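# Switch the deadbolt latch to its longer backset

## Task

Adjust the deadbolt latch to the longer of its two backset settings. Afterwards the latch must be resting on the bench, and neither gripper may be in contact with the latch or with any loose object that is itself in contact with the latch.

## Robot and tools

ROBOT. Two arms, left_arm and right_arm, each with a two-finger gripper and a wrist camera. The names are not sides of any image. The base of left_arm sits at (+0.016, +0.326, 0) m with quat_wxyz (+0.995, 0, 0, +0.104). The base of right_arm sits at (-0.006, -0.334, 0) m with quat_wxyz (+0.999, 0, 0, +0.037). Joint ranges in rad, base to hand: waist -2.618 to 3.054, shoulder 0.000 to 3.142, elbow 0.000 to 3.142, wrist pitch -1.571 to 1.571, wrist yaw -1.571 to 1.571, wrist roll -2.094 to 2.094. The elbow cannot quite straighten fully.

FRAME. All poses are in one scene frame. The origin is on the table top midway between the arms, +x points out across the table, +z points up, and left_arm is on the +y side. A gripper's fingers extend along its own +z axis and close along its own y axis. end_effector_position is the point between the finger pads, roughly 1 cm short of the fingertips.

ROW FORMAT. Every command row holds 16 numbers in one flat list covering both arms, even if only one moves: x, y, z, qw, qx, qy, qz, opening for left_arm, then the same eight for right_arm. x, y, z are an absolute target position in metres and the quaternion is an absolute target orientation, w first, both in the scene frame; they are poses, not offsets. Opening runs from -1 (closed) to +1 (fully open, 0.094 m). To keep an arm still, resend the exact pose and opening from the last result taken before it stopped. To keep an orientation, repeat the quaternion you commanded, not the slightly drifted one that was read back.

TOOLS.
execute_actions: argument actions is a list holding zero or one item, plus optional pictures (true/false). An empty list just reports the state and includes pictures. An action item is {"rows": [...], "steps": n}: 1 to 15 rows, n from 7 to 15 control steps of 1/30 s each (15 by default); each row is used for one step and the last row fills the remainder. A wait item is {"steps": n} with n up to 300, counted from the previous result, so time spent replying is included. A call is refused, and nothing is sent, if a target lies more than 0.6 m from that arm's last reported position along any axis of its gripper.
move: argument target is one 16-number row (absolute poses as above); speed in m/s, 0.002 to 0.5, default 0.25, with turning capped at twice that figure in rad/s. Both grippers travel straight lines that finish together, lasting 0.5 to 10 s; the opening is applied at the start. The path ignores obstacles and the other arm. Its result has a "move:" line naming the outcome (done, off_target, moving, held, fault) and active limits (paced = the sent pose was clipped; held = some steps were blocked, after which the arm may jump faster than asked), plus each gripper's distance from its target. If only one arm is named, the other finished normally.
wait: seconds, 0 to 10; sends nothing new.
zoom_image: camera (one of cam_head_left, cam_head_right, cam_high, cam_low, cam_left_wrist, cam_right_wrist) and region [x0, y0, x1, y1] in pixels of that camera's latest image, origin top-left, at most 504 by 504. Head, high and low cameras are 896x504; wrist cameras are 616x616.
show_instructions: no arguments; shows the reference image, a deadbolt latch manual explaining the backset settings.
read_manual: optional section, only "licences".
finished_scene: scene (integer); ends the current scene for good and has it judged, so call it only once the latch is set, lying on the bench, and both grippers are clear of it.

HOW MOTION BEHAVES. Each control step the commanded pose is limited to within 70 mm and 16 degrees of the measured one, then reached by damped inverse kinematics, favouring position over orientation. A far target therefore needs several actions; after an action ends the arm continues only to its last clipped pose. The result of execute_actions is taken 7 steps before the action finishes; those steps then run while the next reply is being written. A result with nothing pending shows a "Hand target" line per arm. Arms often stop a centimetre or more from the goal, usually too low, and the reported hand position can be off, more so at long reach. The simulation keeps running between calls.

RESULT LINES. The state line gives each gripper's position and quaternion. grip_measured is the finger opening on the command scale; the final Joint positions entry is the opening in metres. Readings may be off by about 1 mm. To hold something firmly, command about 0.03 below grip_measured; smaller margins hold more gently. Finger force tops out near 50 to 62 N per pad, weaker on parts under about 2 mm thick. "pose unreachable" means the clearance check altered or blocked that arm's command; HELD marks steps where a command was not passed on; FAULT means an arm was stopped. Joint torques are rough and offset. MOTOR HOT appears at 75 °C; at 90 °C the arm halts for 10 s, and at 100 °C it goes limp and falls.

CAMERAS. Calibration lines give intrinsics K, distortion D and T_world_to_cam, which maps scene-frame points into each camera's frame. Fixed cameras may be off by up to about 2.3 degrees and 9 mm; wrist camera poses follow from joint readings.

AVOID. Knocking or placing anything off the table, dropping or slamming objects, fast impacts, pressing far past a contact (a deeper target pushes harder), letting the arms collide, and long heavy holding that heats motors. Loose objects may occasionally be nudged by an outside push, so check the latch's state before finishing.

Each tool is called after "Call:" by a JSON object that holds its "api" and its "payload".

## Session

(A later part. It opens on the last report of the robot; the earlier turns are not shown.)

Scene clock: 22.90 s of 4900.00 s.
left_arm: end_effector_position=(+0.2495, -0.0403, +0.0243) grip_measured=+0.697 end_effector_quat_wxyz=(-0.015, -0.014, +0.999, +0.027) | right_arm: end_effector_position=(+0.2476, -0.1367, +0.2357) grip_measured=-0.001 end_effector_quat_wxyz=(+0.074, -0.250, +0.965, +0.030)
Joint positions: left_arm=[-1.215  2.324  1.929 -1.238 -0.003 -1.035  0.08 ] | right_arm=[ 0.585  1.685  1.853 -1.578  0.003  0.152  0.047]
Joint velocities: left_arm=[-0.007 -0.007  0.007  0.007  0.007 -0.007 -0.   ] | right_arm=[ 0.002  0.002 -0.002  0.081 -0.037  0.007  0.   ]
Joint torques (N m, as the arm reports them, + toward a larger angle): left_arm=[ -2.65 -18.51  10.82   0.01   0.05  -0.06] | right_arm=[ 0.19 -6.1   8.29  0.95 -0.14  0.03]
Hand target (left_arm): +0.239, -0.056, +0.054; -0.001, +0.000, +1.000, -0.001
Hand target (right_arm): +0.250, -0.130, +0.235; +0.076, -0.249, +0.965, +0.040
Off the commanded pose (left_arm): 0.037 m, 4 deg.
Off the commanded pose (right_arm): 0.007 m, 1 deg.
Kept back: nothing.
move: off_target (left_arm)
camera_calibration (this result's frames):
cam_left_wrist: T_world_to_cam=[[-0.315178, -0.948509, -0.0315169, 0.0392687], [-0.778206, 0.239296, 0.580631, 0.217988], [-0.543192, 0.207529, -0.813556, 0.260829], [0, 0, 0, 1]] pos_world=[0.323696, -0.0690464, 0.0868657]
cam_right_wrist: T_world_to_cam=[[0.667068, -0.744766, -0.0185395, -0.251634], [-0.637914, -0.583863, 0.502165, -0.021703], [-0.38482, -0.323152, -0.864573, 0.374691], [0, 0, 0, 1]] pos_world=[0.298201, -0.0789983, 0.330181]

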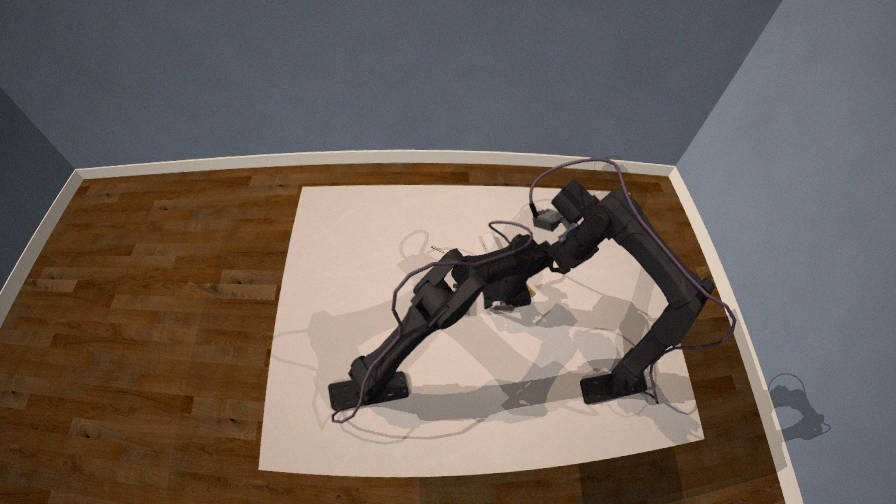

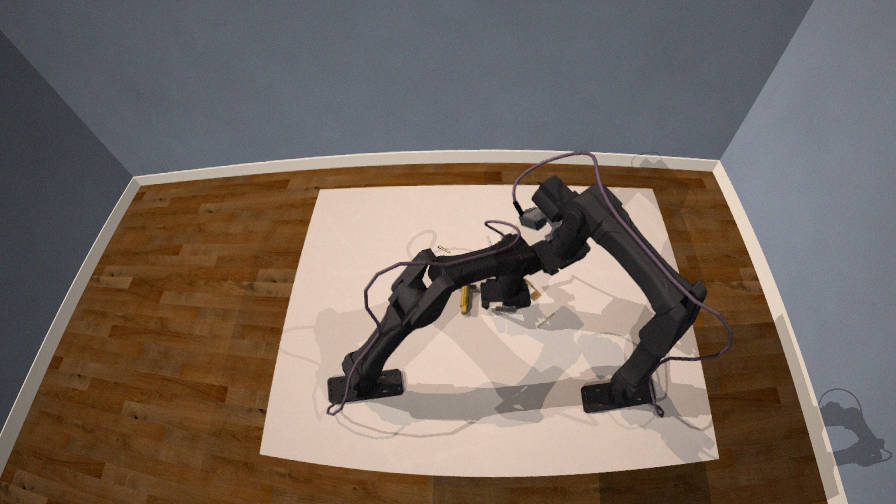

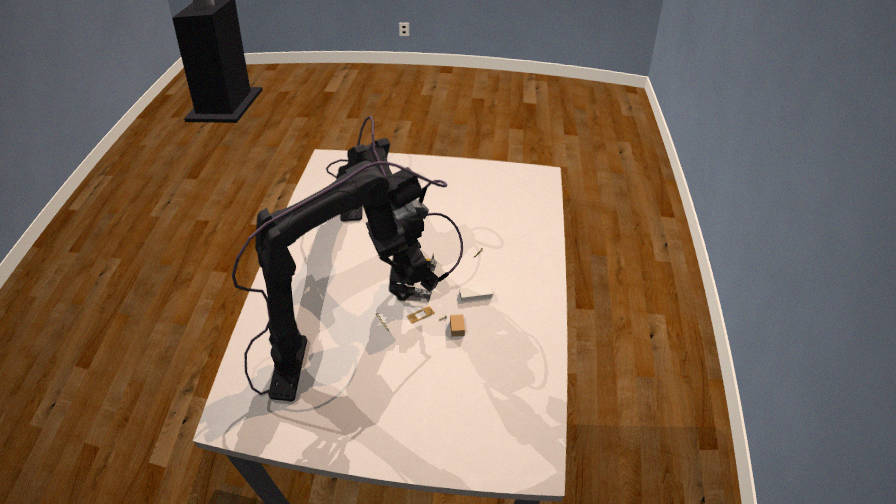

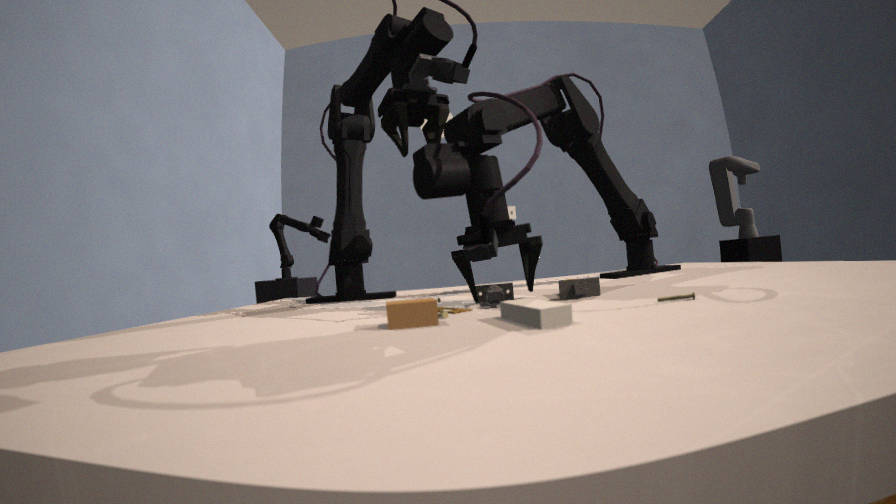

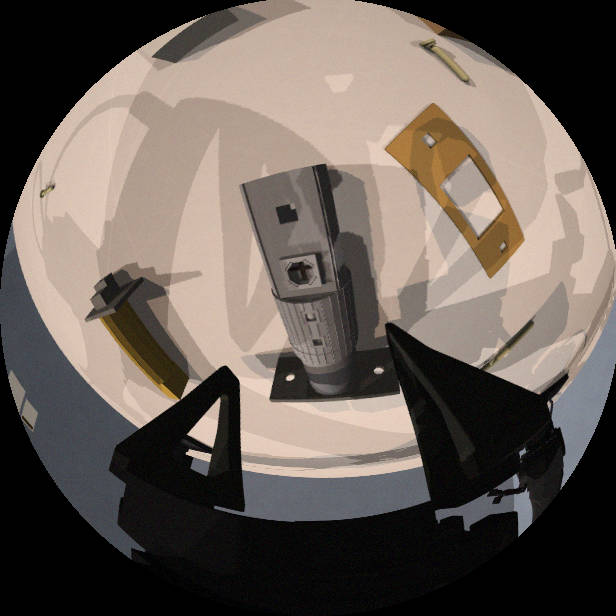

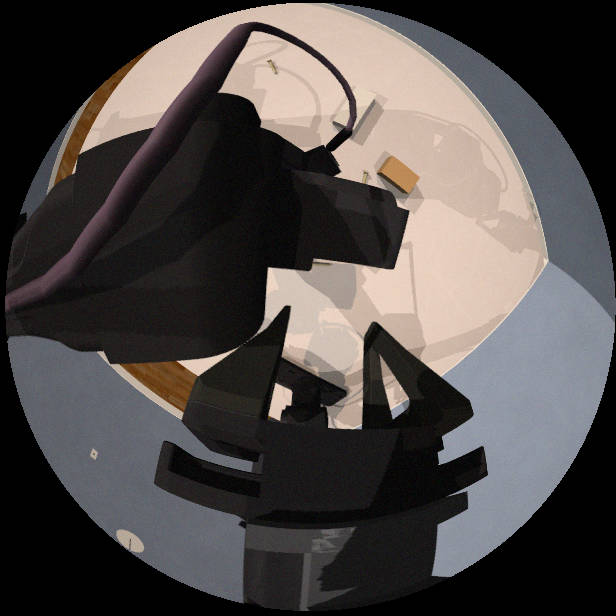

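Call:
{"api": "move", "payload": {"target": [0.250, -0.058, 0.016, 0.0, 0.0, 1.0, 0.0, 0.7, 0.19, -0.23, 0.26, 0.076, -0.249, 0.965, 0.04, 0.0], "speed": 0.1}}

Scene clock: 24.67 s of 4900.00 s.
left_arm: end_effector_position=(+0.2544, -0.0550, +0.0213) grip_measured=+0.697 end_effector_quat_wxyz=(+0.001, -0.009, +1.000, +0.001) | right_arm: end_effector_position=(+0.1938, -0.2257, +0.2619) grip_measured=-0.001 end_effector_quat_wxyz=(+0.139, -0.246, +0.958, +0.050)
Joint positions: left_arm=[-1.223  2.324  1.92  -1.166 -0.003 -1.034  0.08 ] | right_arm=[ 0.386  1.259  1.559 -1.578 -0.039 -0.037  0.047]
Joint velocities: left_arm=[ 0.002 -0.002 -0.012  0.007  0.051 -0.007 -0.001] | right_arm=[ 0.007 -0.002 -0.012 -0.007  0.007  0.037 -0.001]
Joint torques (N m, as the arm reports them, + toward a larger angle): left_arm=[ -0.85 -14.05   6.16   0.5    0.     0.09] | right_arm=[-0.56 -3.81  5.04  1.03 -0.11 -0.08]
Hand target (left_arm): +0.250, -0.058, +0.017; -0.000, -0.000, +1.000, +0.000
Hand target (right_arm): +0.189, -0.228, +0.258; +0.132, -0.247, +0.959, +0.052
Off the commanded pose (left_arm): 0.008 m, 1 deg.
Off the commanded pose (right_arm): 0.006 m, 7 deg.
joint sent to its limit (right arm) — the command would take joint 4 (wrist pitch) past its lower limit, so that joint was sent only as far as its limit.
Kept back: nothing.
move: off_target (right_arm)
camera_calibration (this result's frames):
cam_left_wrist: T_world_to_cam=[[-0.32382, -0.946083, 0.00817838, 0.0282975], [-0.794079, 0.276472, 0.541296, 0.233993], [-0.514372, 0.168788, -0.840792, 0.255266], [0, 0, 0, 1]] pos_world=[0.326274, -0.0810067, 0.0877345]
cam_right_wrist: T_world_to_cam=[[0.663462, -0.748192, 0.00508109, -0.287781], [-0.69253, -0.611504, 0.382709, -0.0855229], [-0.283233, -0.257432, -0.923855, 0.358544], [0, 0, 0, 1]] pos_world=[0.233256, -0.175313, 0.365435]

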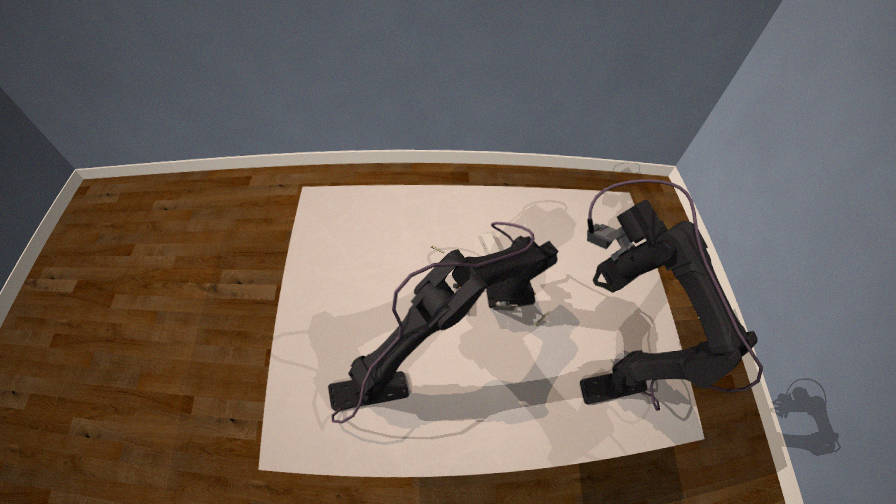

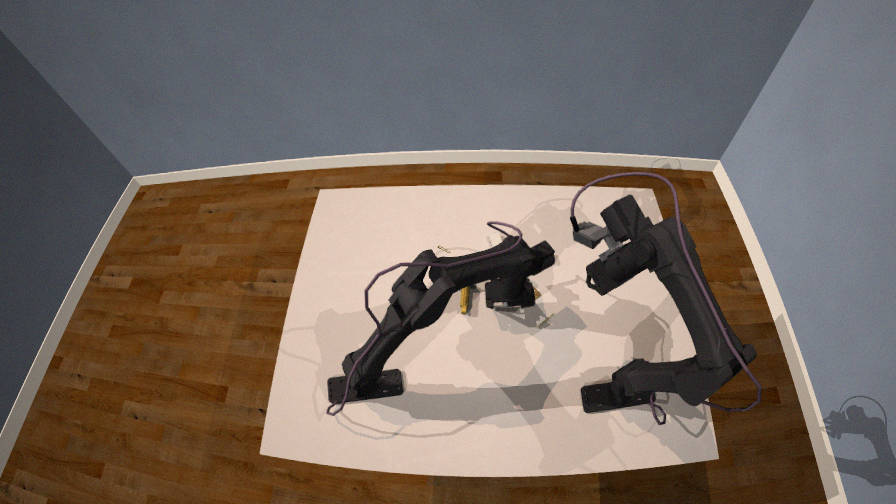

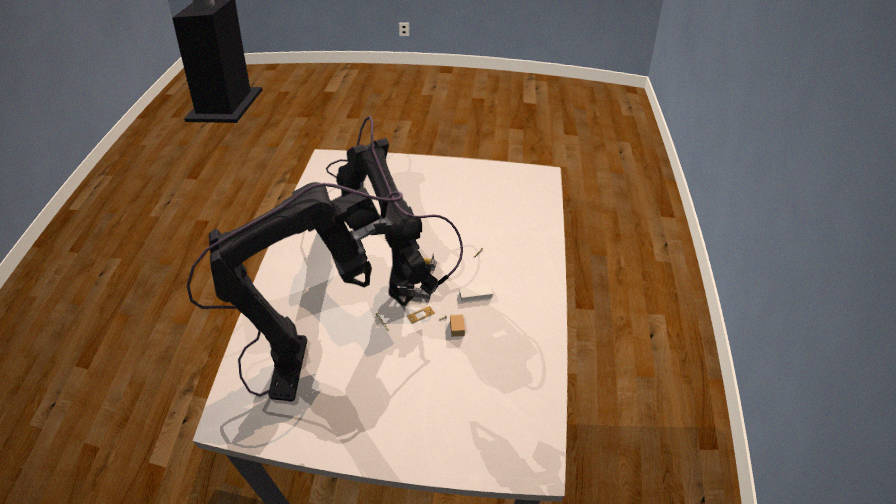

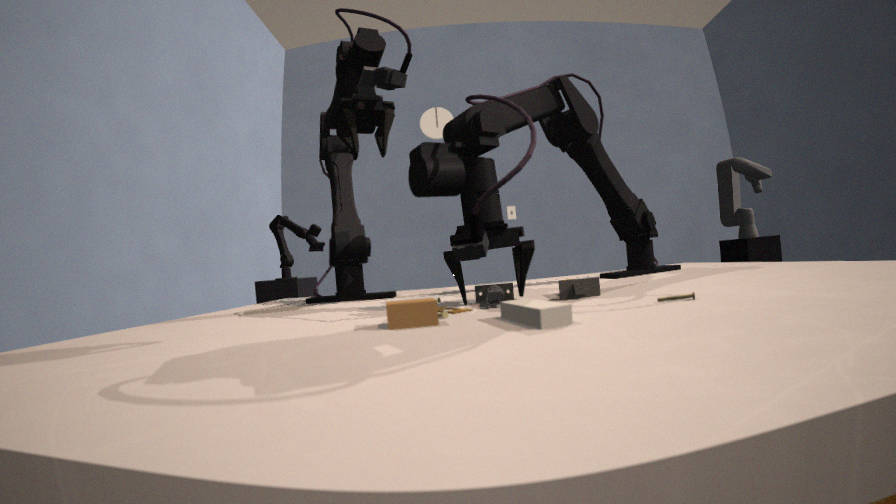

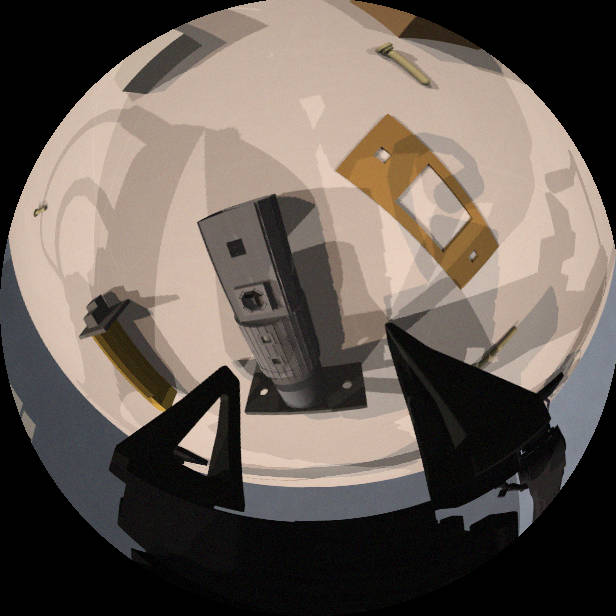

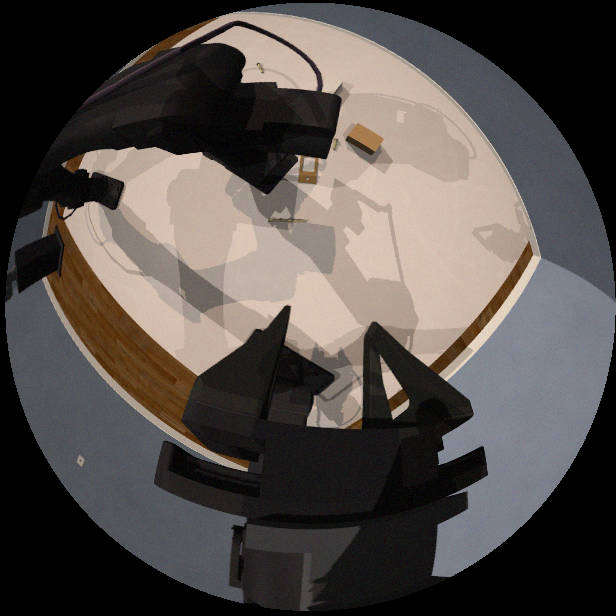

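Call:
{"api": "execute_actions", "payload": {"actions": [{"rows": [[0.2544, -0.052, 0.020, 0.0, 0.0, 1.0, 0.0, 0.10, 0.19, -0.23, 0.26, 0.132, -0.247, 0.959, 0.05, 0.0]], "steps": 15}]}}

Call:
{"api": "execute_actions", "payload": {"actions": [{"steps": 10}]}}

Scene clock: 25.13 s of 4900.00 s.
left_arm: end_effector_position=(+0.2537, -0.0550, +0.0200) grip_measured=+0.103 end_effector_quat_wxyz=(-0.001, -0.003, +1.000, +0.000) | right_arm: end_effector_position=(+0.1945, -0.2270, +0.2619) grip_measured=-0.001 end_effector_quat_wxyz=(+0.139, -0.247, +0.958, +0.049)
Joint positions: left_arm=[-1.223  2.324  1.914 -1.162  0.001 -1.02   0.052] | right_arm=[ 0.378  1.259  1.559 -1.578 -0.041 -0.046  0.047]
Joint velocities: left_arm=[-0.007  0.022 -0.022  0.037 -0.037  0.007 -0.001] | right_arm=[ 0.012  0.002 -0.002 -0.022 -0.037  0.022 -0.001]
Joint torques (N m, as the arm reports them, + toward a larger angle): left_arm=[  0.41 -15.22   5.54   0.4   -0.04   0.09] | right_arm=[-0.58 -4.09  5.6   1.06 -0.05 -0.08]
joint sent to its limit (right arm) — the command would take joint 4 (wrist pitch) past its lower limit, so that joint was sent only as far as its limit.
Steps of this call (steps 1 to 6: nothing new was sent; steps 7 to 14: the first 8 steps of this action). Readings (end_effector_position):
7: left_arm (+0.2544, -0.0549, +0.0209) | right_arm (+0.1938, -0.2257, +0.2619)
8: left_arm (+0.2541, -0.0544, +0.0205) | right_arm (+0.1941, -0.2262, +0.2619)
10: left_arm (+0.2536, -0.0547, +0.0200) | right_arm (+0.1944, -0.2269, +0.2619)
14: the state above

Scene clock: 25.47 s of 4900.00 s.
left_arm: end_effector_position=(+0.2537, -0.0550, +0.0200) grip_measured=+0.103 end_effector_quat_wxyz=(-0.001, -0.002, +1.000, +0.000) | right_arm: end_effector_position=(+0.1945, -0.2270, +0.2619) grip_measured=-0.001 end_effector_quat_wxyz=(+0.139, -0.247, +0.958, +0.049)
Joint positions: left_arm=[-1.223  2.324  1.914 -1.162  0.001 -1.018  0.052] | right_arm=[ 0.378  1.259  1.559 -1.578 -0.041 -0.048  0.047]
Joint velocities: left_arm=[-0.007  0.007 -0.007  0.037 -0.037  0.037  0.   ] | right_arm=[ 0.012 -0.007 -0.002  0.051 -0.051  0.007 -0.001]
Joint torques (N m, as the arm reports them, + toward a larger angle): left_arm=[  0.33 -15.26   5.57   0.42  -0.03   0.09] | right_arm=[-0.53 -4.14  5.57  1.03 -0.1  -0.05]
Hand target (left_arm): +0.255, -0.052, +0.020; +0.000, -0.000, +1.000, +0.000
Hand target (right_arm): +0.190, -0.230, +0.260; +0.136, -0.247, +0.958, +0.051
Off the commanded pose (left_arm): 0.003 m, 0 deg.
Off the commanded pose (right_arm): 0.006 m, 1 deg.
joint sent to its limit (right arm) — the command would take joint 4 (wrist pitch) past its lower limit, so that joint was sent only as far as its limit.
Kept back: nothing.
Steps of this call (steps 1 to 7: the last 7 steps of your previous action; steps 8 to 10: nothing new was sent). Readings (end_effector_position):
1: left_arm (+0.2537, -0.0550, +0.0200) | right_arm (+0.1945, -0.2270, +0.2619)
2: left_arm (+0.2537, -0.0550, +0.0200) | right_arm (+0.1945, -0.2270, +0.2619)
4: left_arm (+0.2537, -0.0550, +0.0200) | right_arm (+0.1945, -0.2270, +0.2619)
8: left_arm (+0.2537, -0.0550, +0.0200) | right_arm (+0.1945, -0.2270, +0.2619)
10: the state above

Call:
{"api": "execute_actions", "payload": {"actions": [{"rows": [[0.2537, -0.055, 0.020, 0.0, 0.0, 1.0, 0.0, -0.4, 0.19, -0.23, 0.26, 0.132, -0.247, 0.959, 0.05, 0.0]], "steps": 15}], "pictures": true}}

Scene clock: 25.97 s of 4900.00 s.
left_arm: end_effector_position=(+0.2529, -0.0555, +0.0210) grip_measured=-0.397 end_effector_quat_wxyz=(-0.003, -0.001, +1.000, -0.002) | right_arm: end_effector_position=(+0.1945, -0.2270, +0.2619) grip_measured=-0.001 end_effector_quat_wxyz=(+0.139, -0.247, +0.958, +0.049)
Joint positions: left_arm=[-1.223  2.322  1.914 -1.162  0.006 -1.017  0.028] | right_arm=[ 0.378  1.259  1.559 -1.578 -0.041 -0.048  0.047]
Joint velocities: left_arm=[ 0.012  0.002 -0.007 -0.007 -0.037 -0.139 -0.001] | right_arm=[-0.007 -0.017  0.002  0.051  0.007  0.037 -0.001]
Joint torques (N m, as the arm reports them, + toward a larger angle): left_arm=[ -0.03 -14.31   7.18   0.37  -0.09   0.03] | right_arm=[-0.63 -4.17  5.62  1.03 -0.07 -0.05]
joint sent to its limit (right arm) — the command would take joint 4 (wrist pitch) past its lower limit, so that joint was sent only as far as its limit.
Steps of this call (steps 1 to 7: nothing new was sent; steps 8 to 15: the first 8 steps of this action). Readings (end_effector_position):
8: left_arm (+0.2537, -0.0550, +0.0200) | right_arm (+0.1945, -0.2270, +0.2619)
9: left_arm (+0.2535, -0.0558, +0.0202) | right_arm (+0.1945, -0.2270, +0.2619)
11: left_arm (+0.2529, -0.0555, +0.0210) | right_arm (+0.1945, -0.2270, +0.2619)
15: the state above
camera_calibration (this result's frames):
cam_left_wrist: T_world_to_cam=[[-0.339566, -0.940449, 0.0158103, 0.0314104], [-0.785304, 0.292719, 0.545539, 0.231663], [-0.51768, 0.172831, -0.837936, 0.255253], [0, 0, 0, 1]] pos_world=[0.324731, -0.0823878, 0.0870082]
cam_right_wrist: T_world_to_cam=[[0.666179, -0.745756, 0.00733353, -0.289835], [-0.690825, -0.613344, 0.382844, -0.0866311], [-0.28101, -0.260109, -0.923784, 0.357351], [0, 0, 0, 1]] pos_world=[0.233654, -0.176331, 0.365407]

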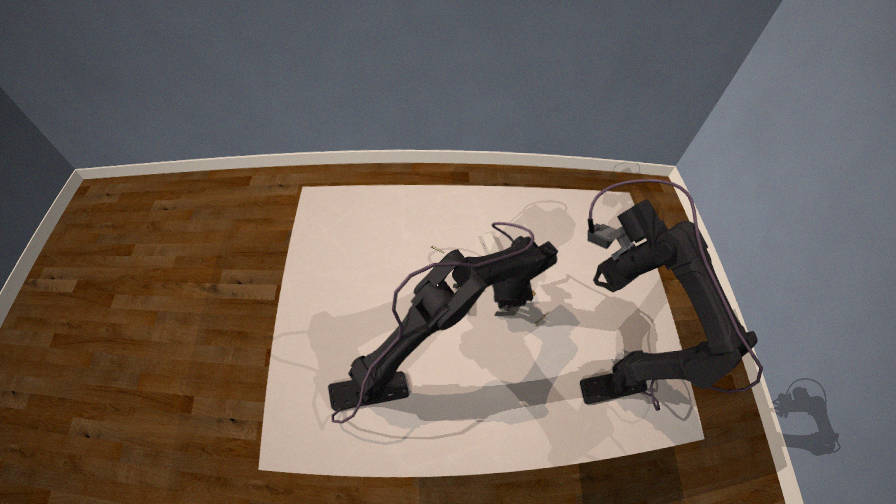

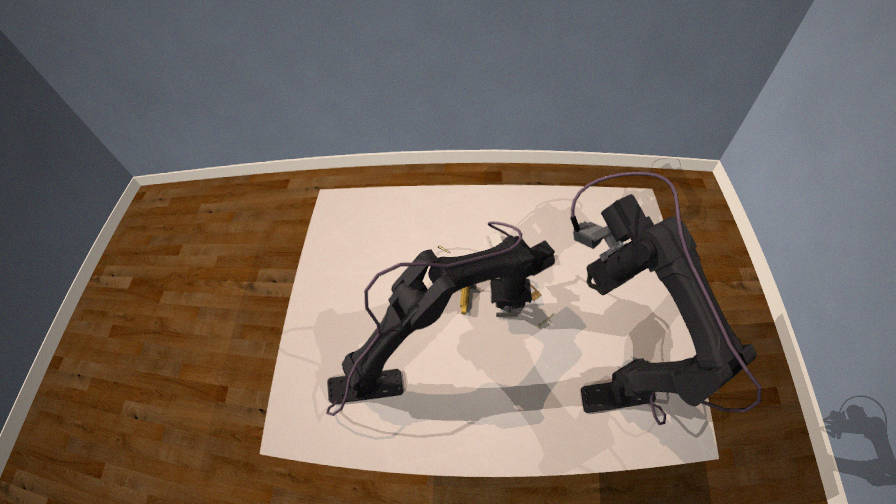

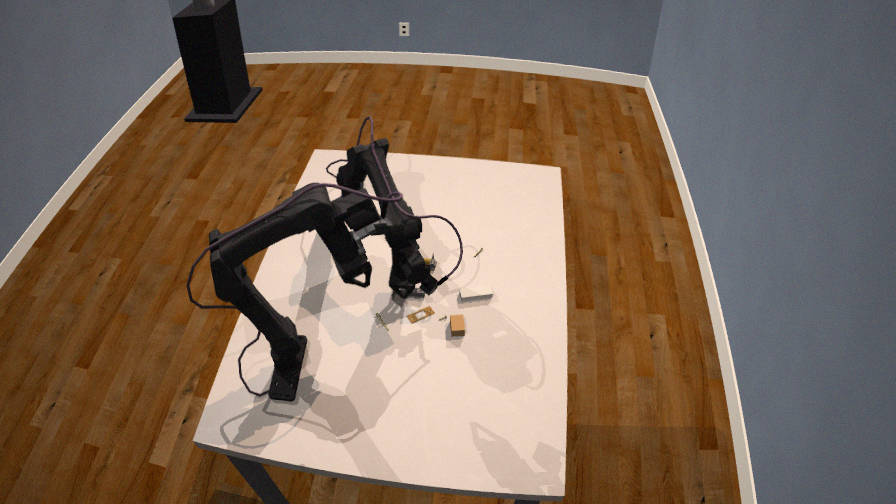

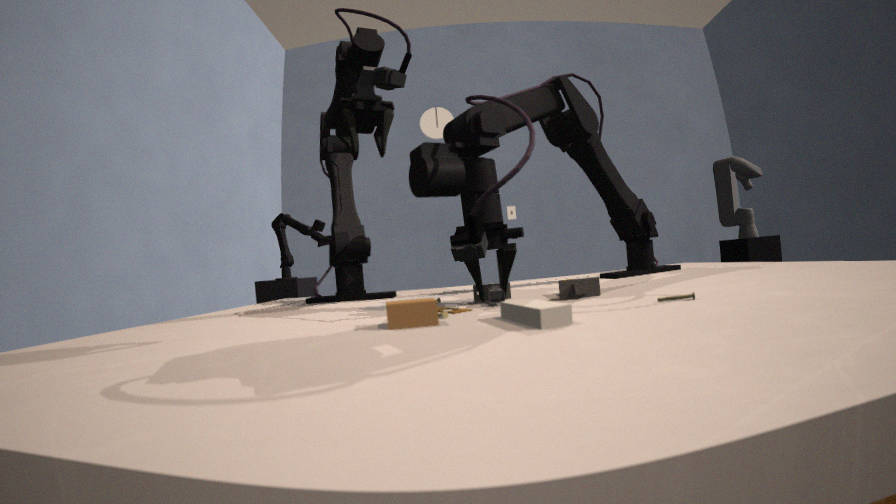

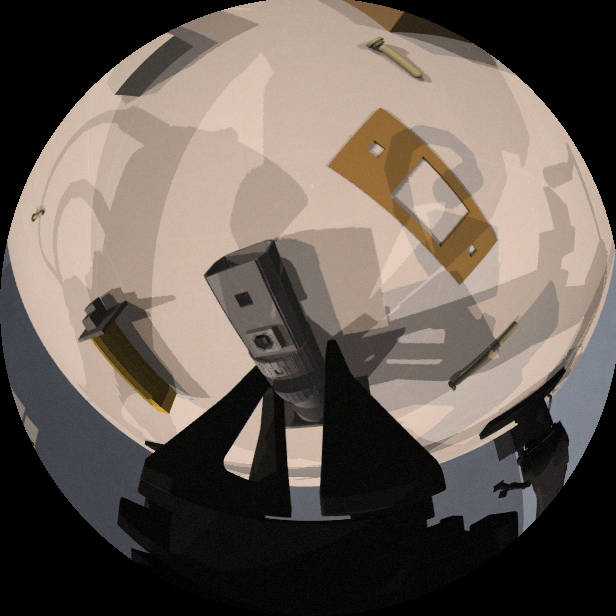

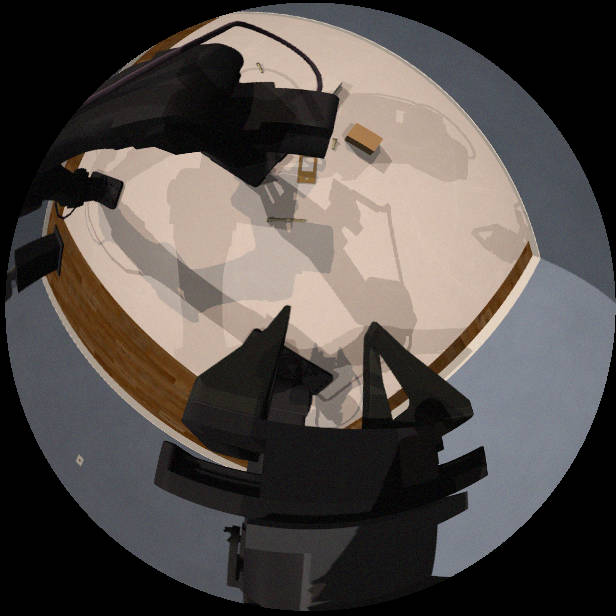

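Call:
{"api": "move", "payload": {"target": [0.235, -0.055, 0.075, 0.0, 0.0, 1.0, 0.0, 0.7, 0.19, -0.23, 0.26, 0.132, -0.247, 0.959, 0.05, 0.0], "speed": 0.1}}

Scene clock: 27.33 s of 4900.00 s.
left_arm: end_effector_position=(+0.2371, -0.0530, +0.0650) grip_measured=+0.697 end_effector_quat_wxyz=(-0.005, -0.000, +1.000, +0.002) | right_arm: end_effector_position=(+0.1945, -0.2270, +0.2619) grip_measured=-0.001 end_effector_quat_wxyz=(+0.139, -0.247, +0.958, +0.049)
Joint positions: left_arm=[-1.25   2.265  1.993 -1.308  0.006 -1.043  0.08 ] | right_arm=[ 0.378  1.259  1.559 -1.578 -0.041 -0.048  0.047]
Joint velocities: left_arm=[ 0.012 -0.002  0.012  0.007  0.037 -0.022 -0.   ] | right_arm=[ 0.002 -0.012 -0.017  0.022  0.051 -0.037  0.   ]
Joint torques (N m, as the arm reports them, + toward a larger angle): left_arm=[ -0.58 -15.14   9.     0.16  -0.08  -0.07] | right_arm=[-0.52 -4.19  5.57  1.05 -0.06 -0.08]
Hand target (left_arm): +0.234, -0.054, +0.075; -0.001, +0.000, +1.000, -0.000
Hand target (right_arm): +0.190, -0.230, +0.260; +0.136, -0.247, +0.958, +0.051
Off your previous action's commanded pose (left_arm): 0.001 m, 0 deg at its last step (step 7 of this call).
Off your previous action's commanded pose (right_arm): 0.006 m, 1 deg at its last step (step 7 of this call).
Off the commanded pose (left_arm): 0.010 m, 1 deg.
Off the commanded pose (right_arm): 0.006 m, 1 deg.
joint sent to its limit (right arm) — the command would take joint 4 (wrist pitch) past its lower limit, so that joint was sent only as far as its limit.
Kept back: nothing.
move: done
camera_calibration (this result's frames):
cam_left_wrist: T_world_to_cam=[[-0.340939, -0.940036, 0.00961558, 0.0284902], [-0.782165, 0.289325, 0.551823, 0.193188], [-0.521515, 0.180617, -0.833906, 0.284645], [0, 0, 0, 1]] pos_world=[0.309265, -0.0805238, 0.130488]
cam_right_wrist: T_world_to_cam=[[0.666179, -0.745756, 0.00733353, -0.289835], [-0.690825, -0.613344, 0.382844, -0.0866311], [-0.28101, -0.260109, -0.923784, 0.357351], [0, 0, 0, 1]] pos_world=[0.233654, -0.176331, 0.365407]

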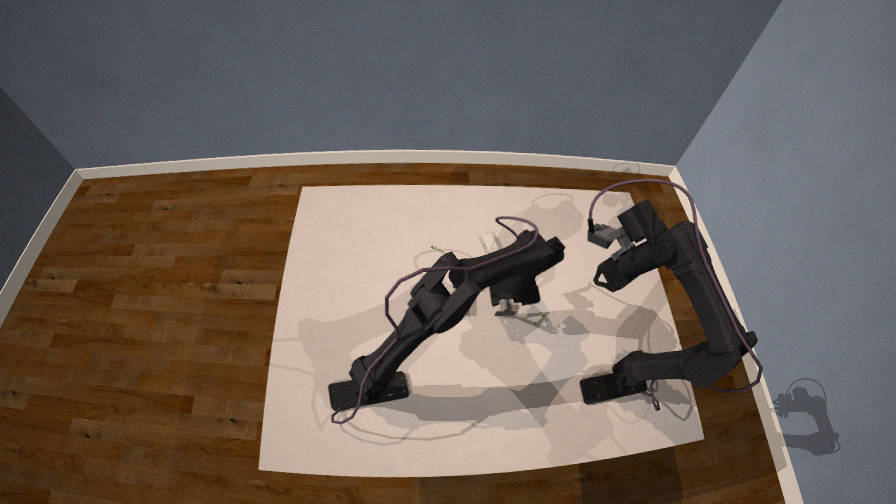

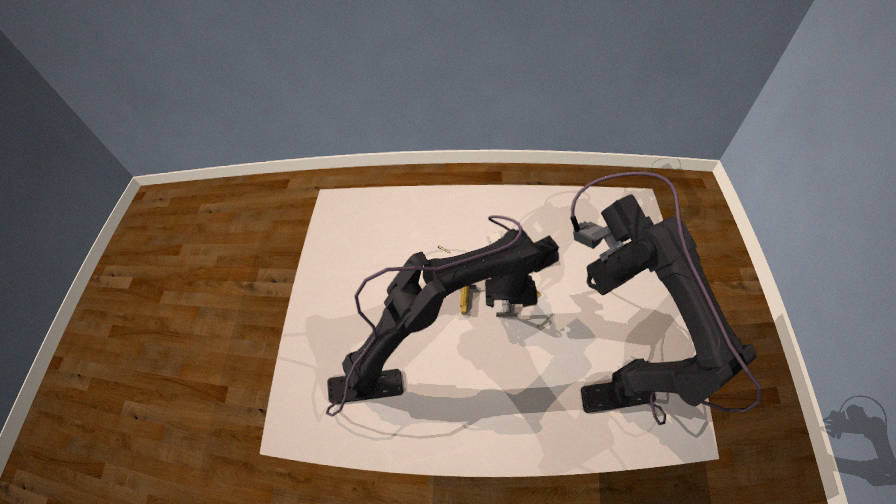

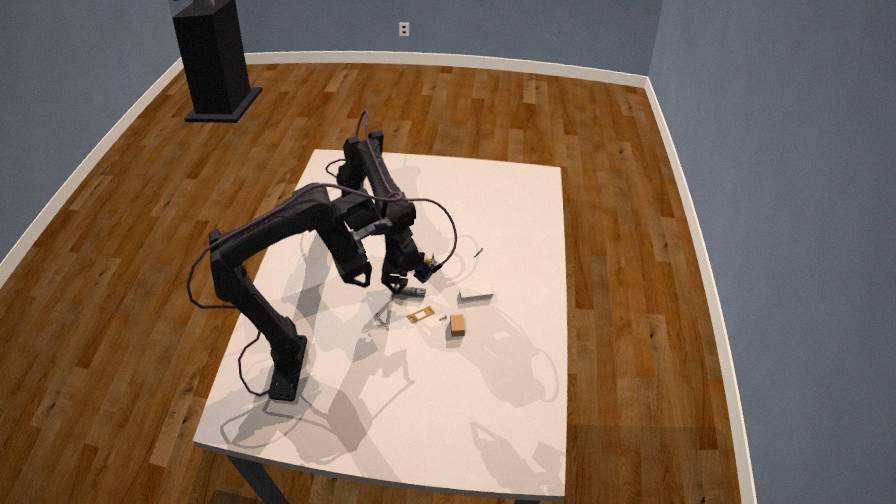

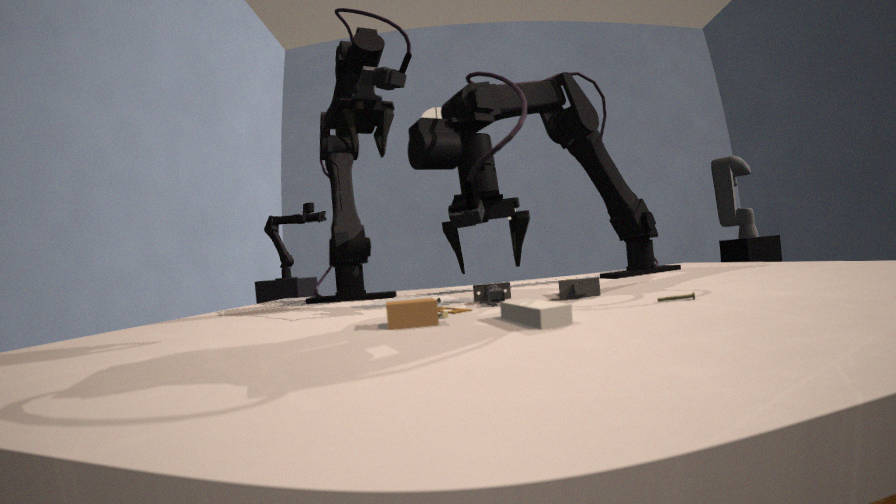

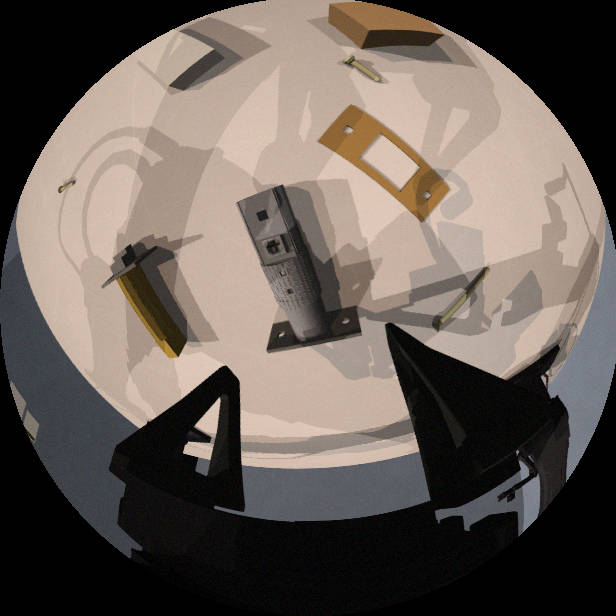

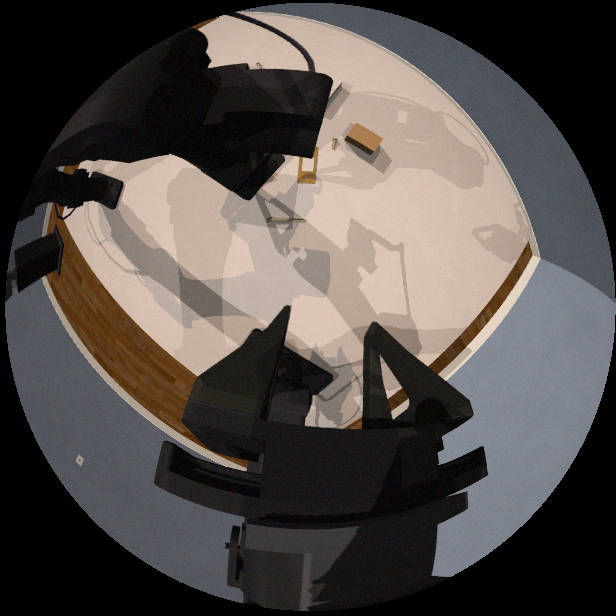

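Call:
{"api": "move", "payload": {"target": [0.234, -0.056, 0.012, 0.0, 0.0, 1.0, 0.0, 0.7, 0.19, -0.23, 0.26, 0.132, -0.247, 0.959, 0.05, 0.0], "speed": 0.08}}

Scene clock: 28.80 s of 4900.00 s.
left_arm: end_effector_position=(+0.2382, -0.0548, +0.0204) grip_measured=+0.697 end_effector_quat_wxyz=(-0.001, -0.002, +1.000, -0.005) | right_arm: end_effector_position=(+0.1945, -0.2270, +0.2619) grip_measured=-0.001 end_effector_quat_wxyz=(+0.139, -0.247, +0.958, +0.049)
Joint positions: left_arm=[-1.25   2.279  1.839 -1.122  0.006 -1.047  0.08 ] | right_arm=[ 0.378  1.259  1.559 -1.578 -0.041 -0.048  0.047]
Joint velocities: left_arm=[ 0.002  0.012 -0.002  0.007  0.022  0.007 -0.001] | right_arm=[-0.002 -0.012 -0.012 -0.037  0.022  0.022  0.001]
Joint torques (N m, as the arm reports them, + toward a larger angle): left_arm=[ -0.88 -12.79   6.29   0.49  -0.09  -0.05] | right_arm=[-0.62 -4.22  5.56  1.02 -0.09 -0.04]
Hand target (left_arm): +0.234, -0.057, +0.012; -0.000, +0.000, +1.000, +0.000
Hand target (right_arm): +0.190, -0.230, +0.260; +0.136, -0.247, +0.958, +0.051
Off the commanded pose (left_arm): 0.009 m, 1 deg.
Off the commanded pose (right_arm): 0.006 m, 1 deg.
joint sent to its limit (right arm) — the command would take joint 4 (wrist pitch) past its lower limit, so that joint was sent only as far as its limit.
Kept back: nothing.
move: done
camera_calibration (this result's frames):
cam_left_wrist: T_world_to_cam=[[-0.337477, -0.941113, 0.0203606, 0.02643], [-0.787898, 0.294239, 0.540963, 0.22109], [-0.515098, 0.166521, -0.8408, 0.246142], [0, 0, 0, 1]] pos_world=[0.309903, -0.0811673, 0.0868169]
cam_right_wrist: T_world_to_cam=[[0.666179, -0.745756, 0.00733353, -0.289835], [-0.690825, -0.613344, 0.382844, -0.0866311], [-0.28101, -0.260109, -0.923784, 0.357351], [0, 0, 0, 1]] pos_world=[0.233654, -0.176331, 0.365407]

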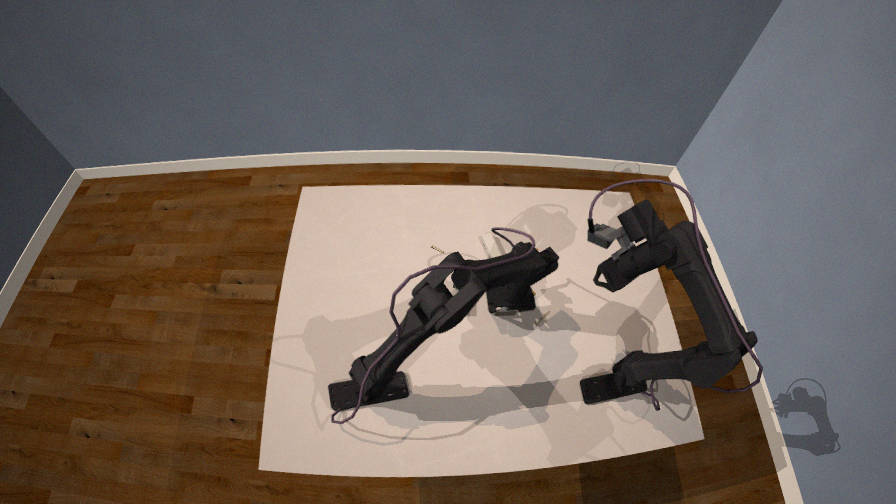

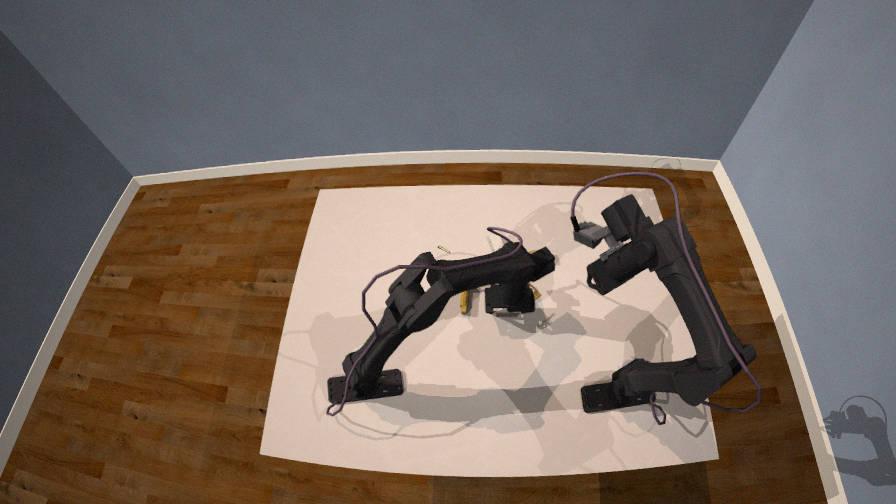

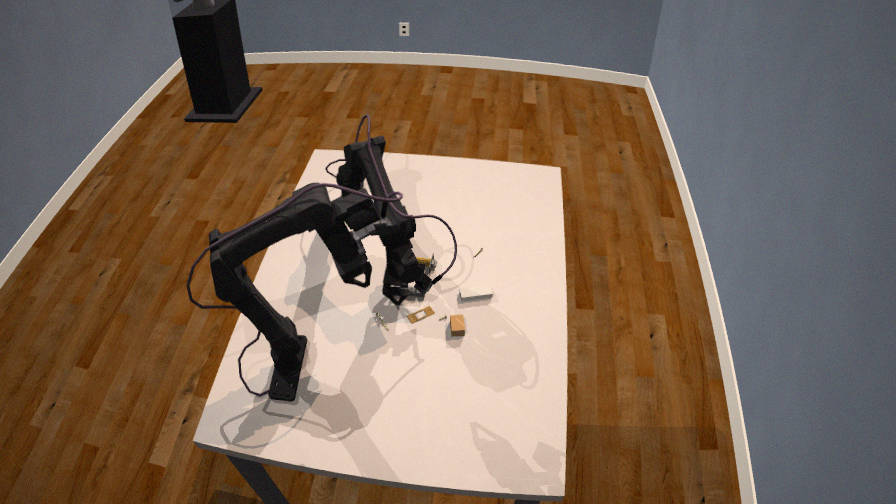

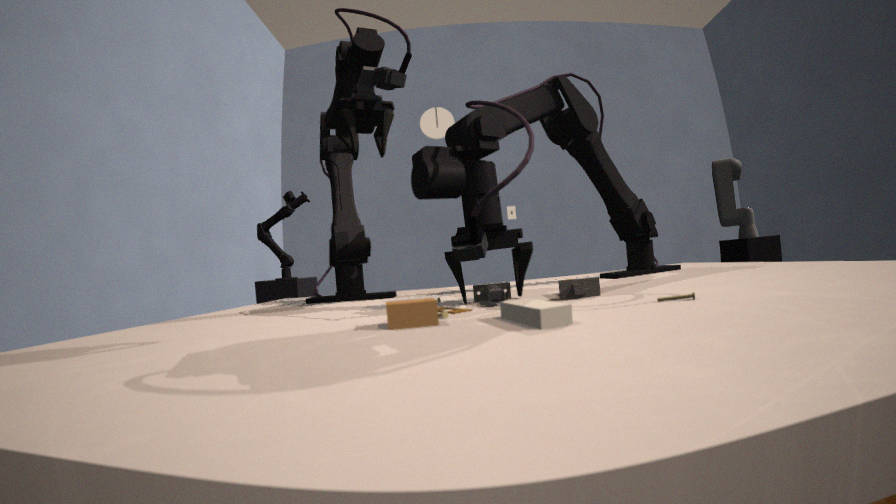

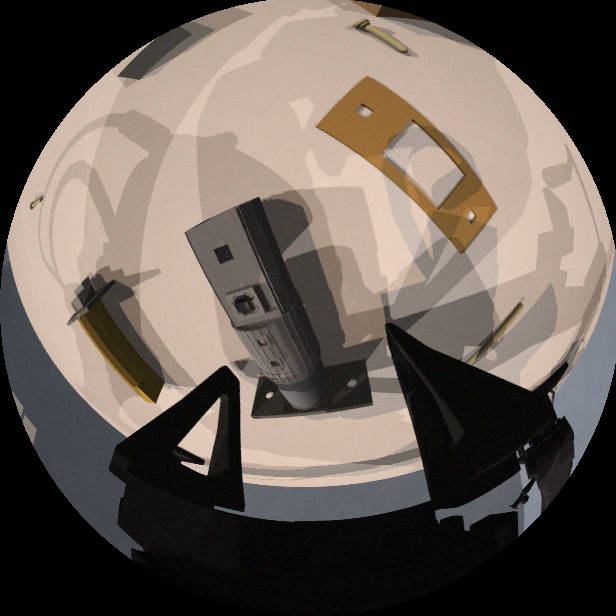

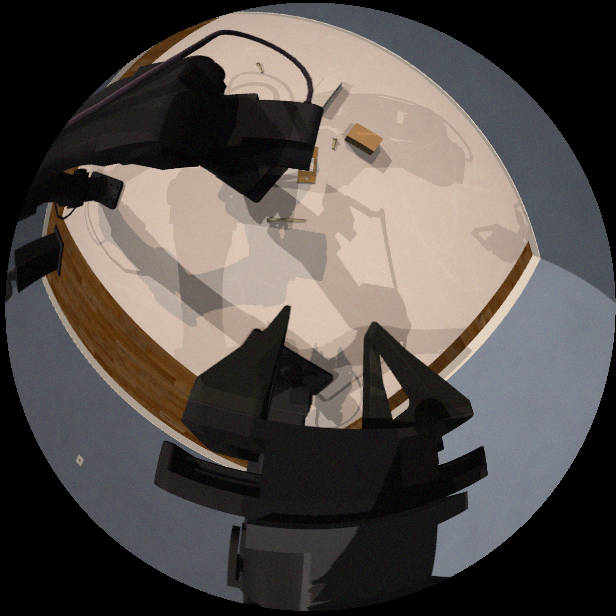

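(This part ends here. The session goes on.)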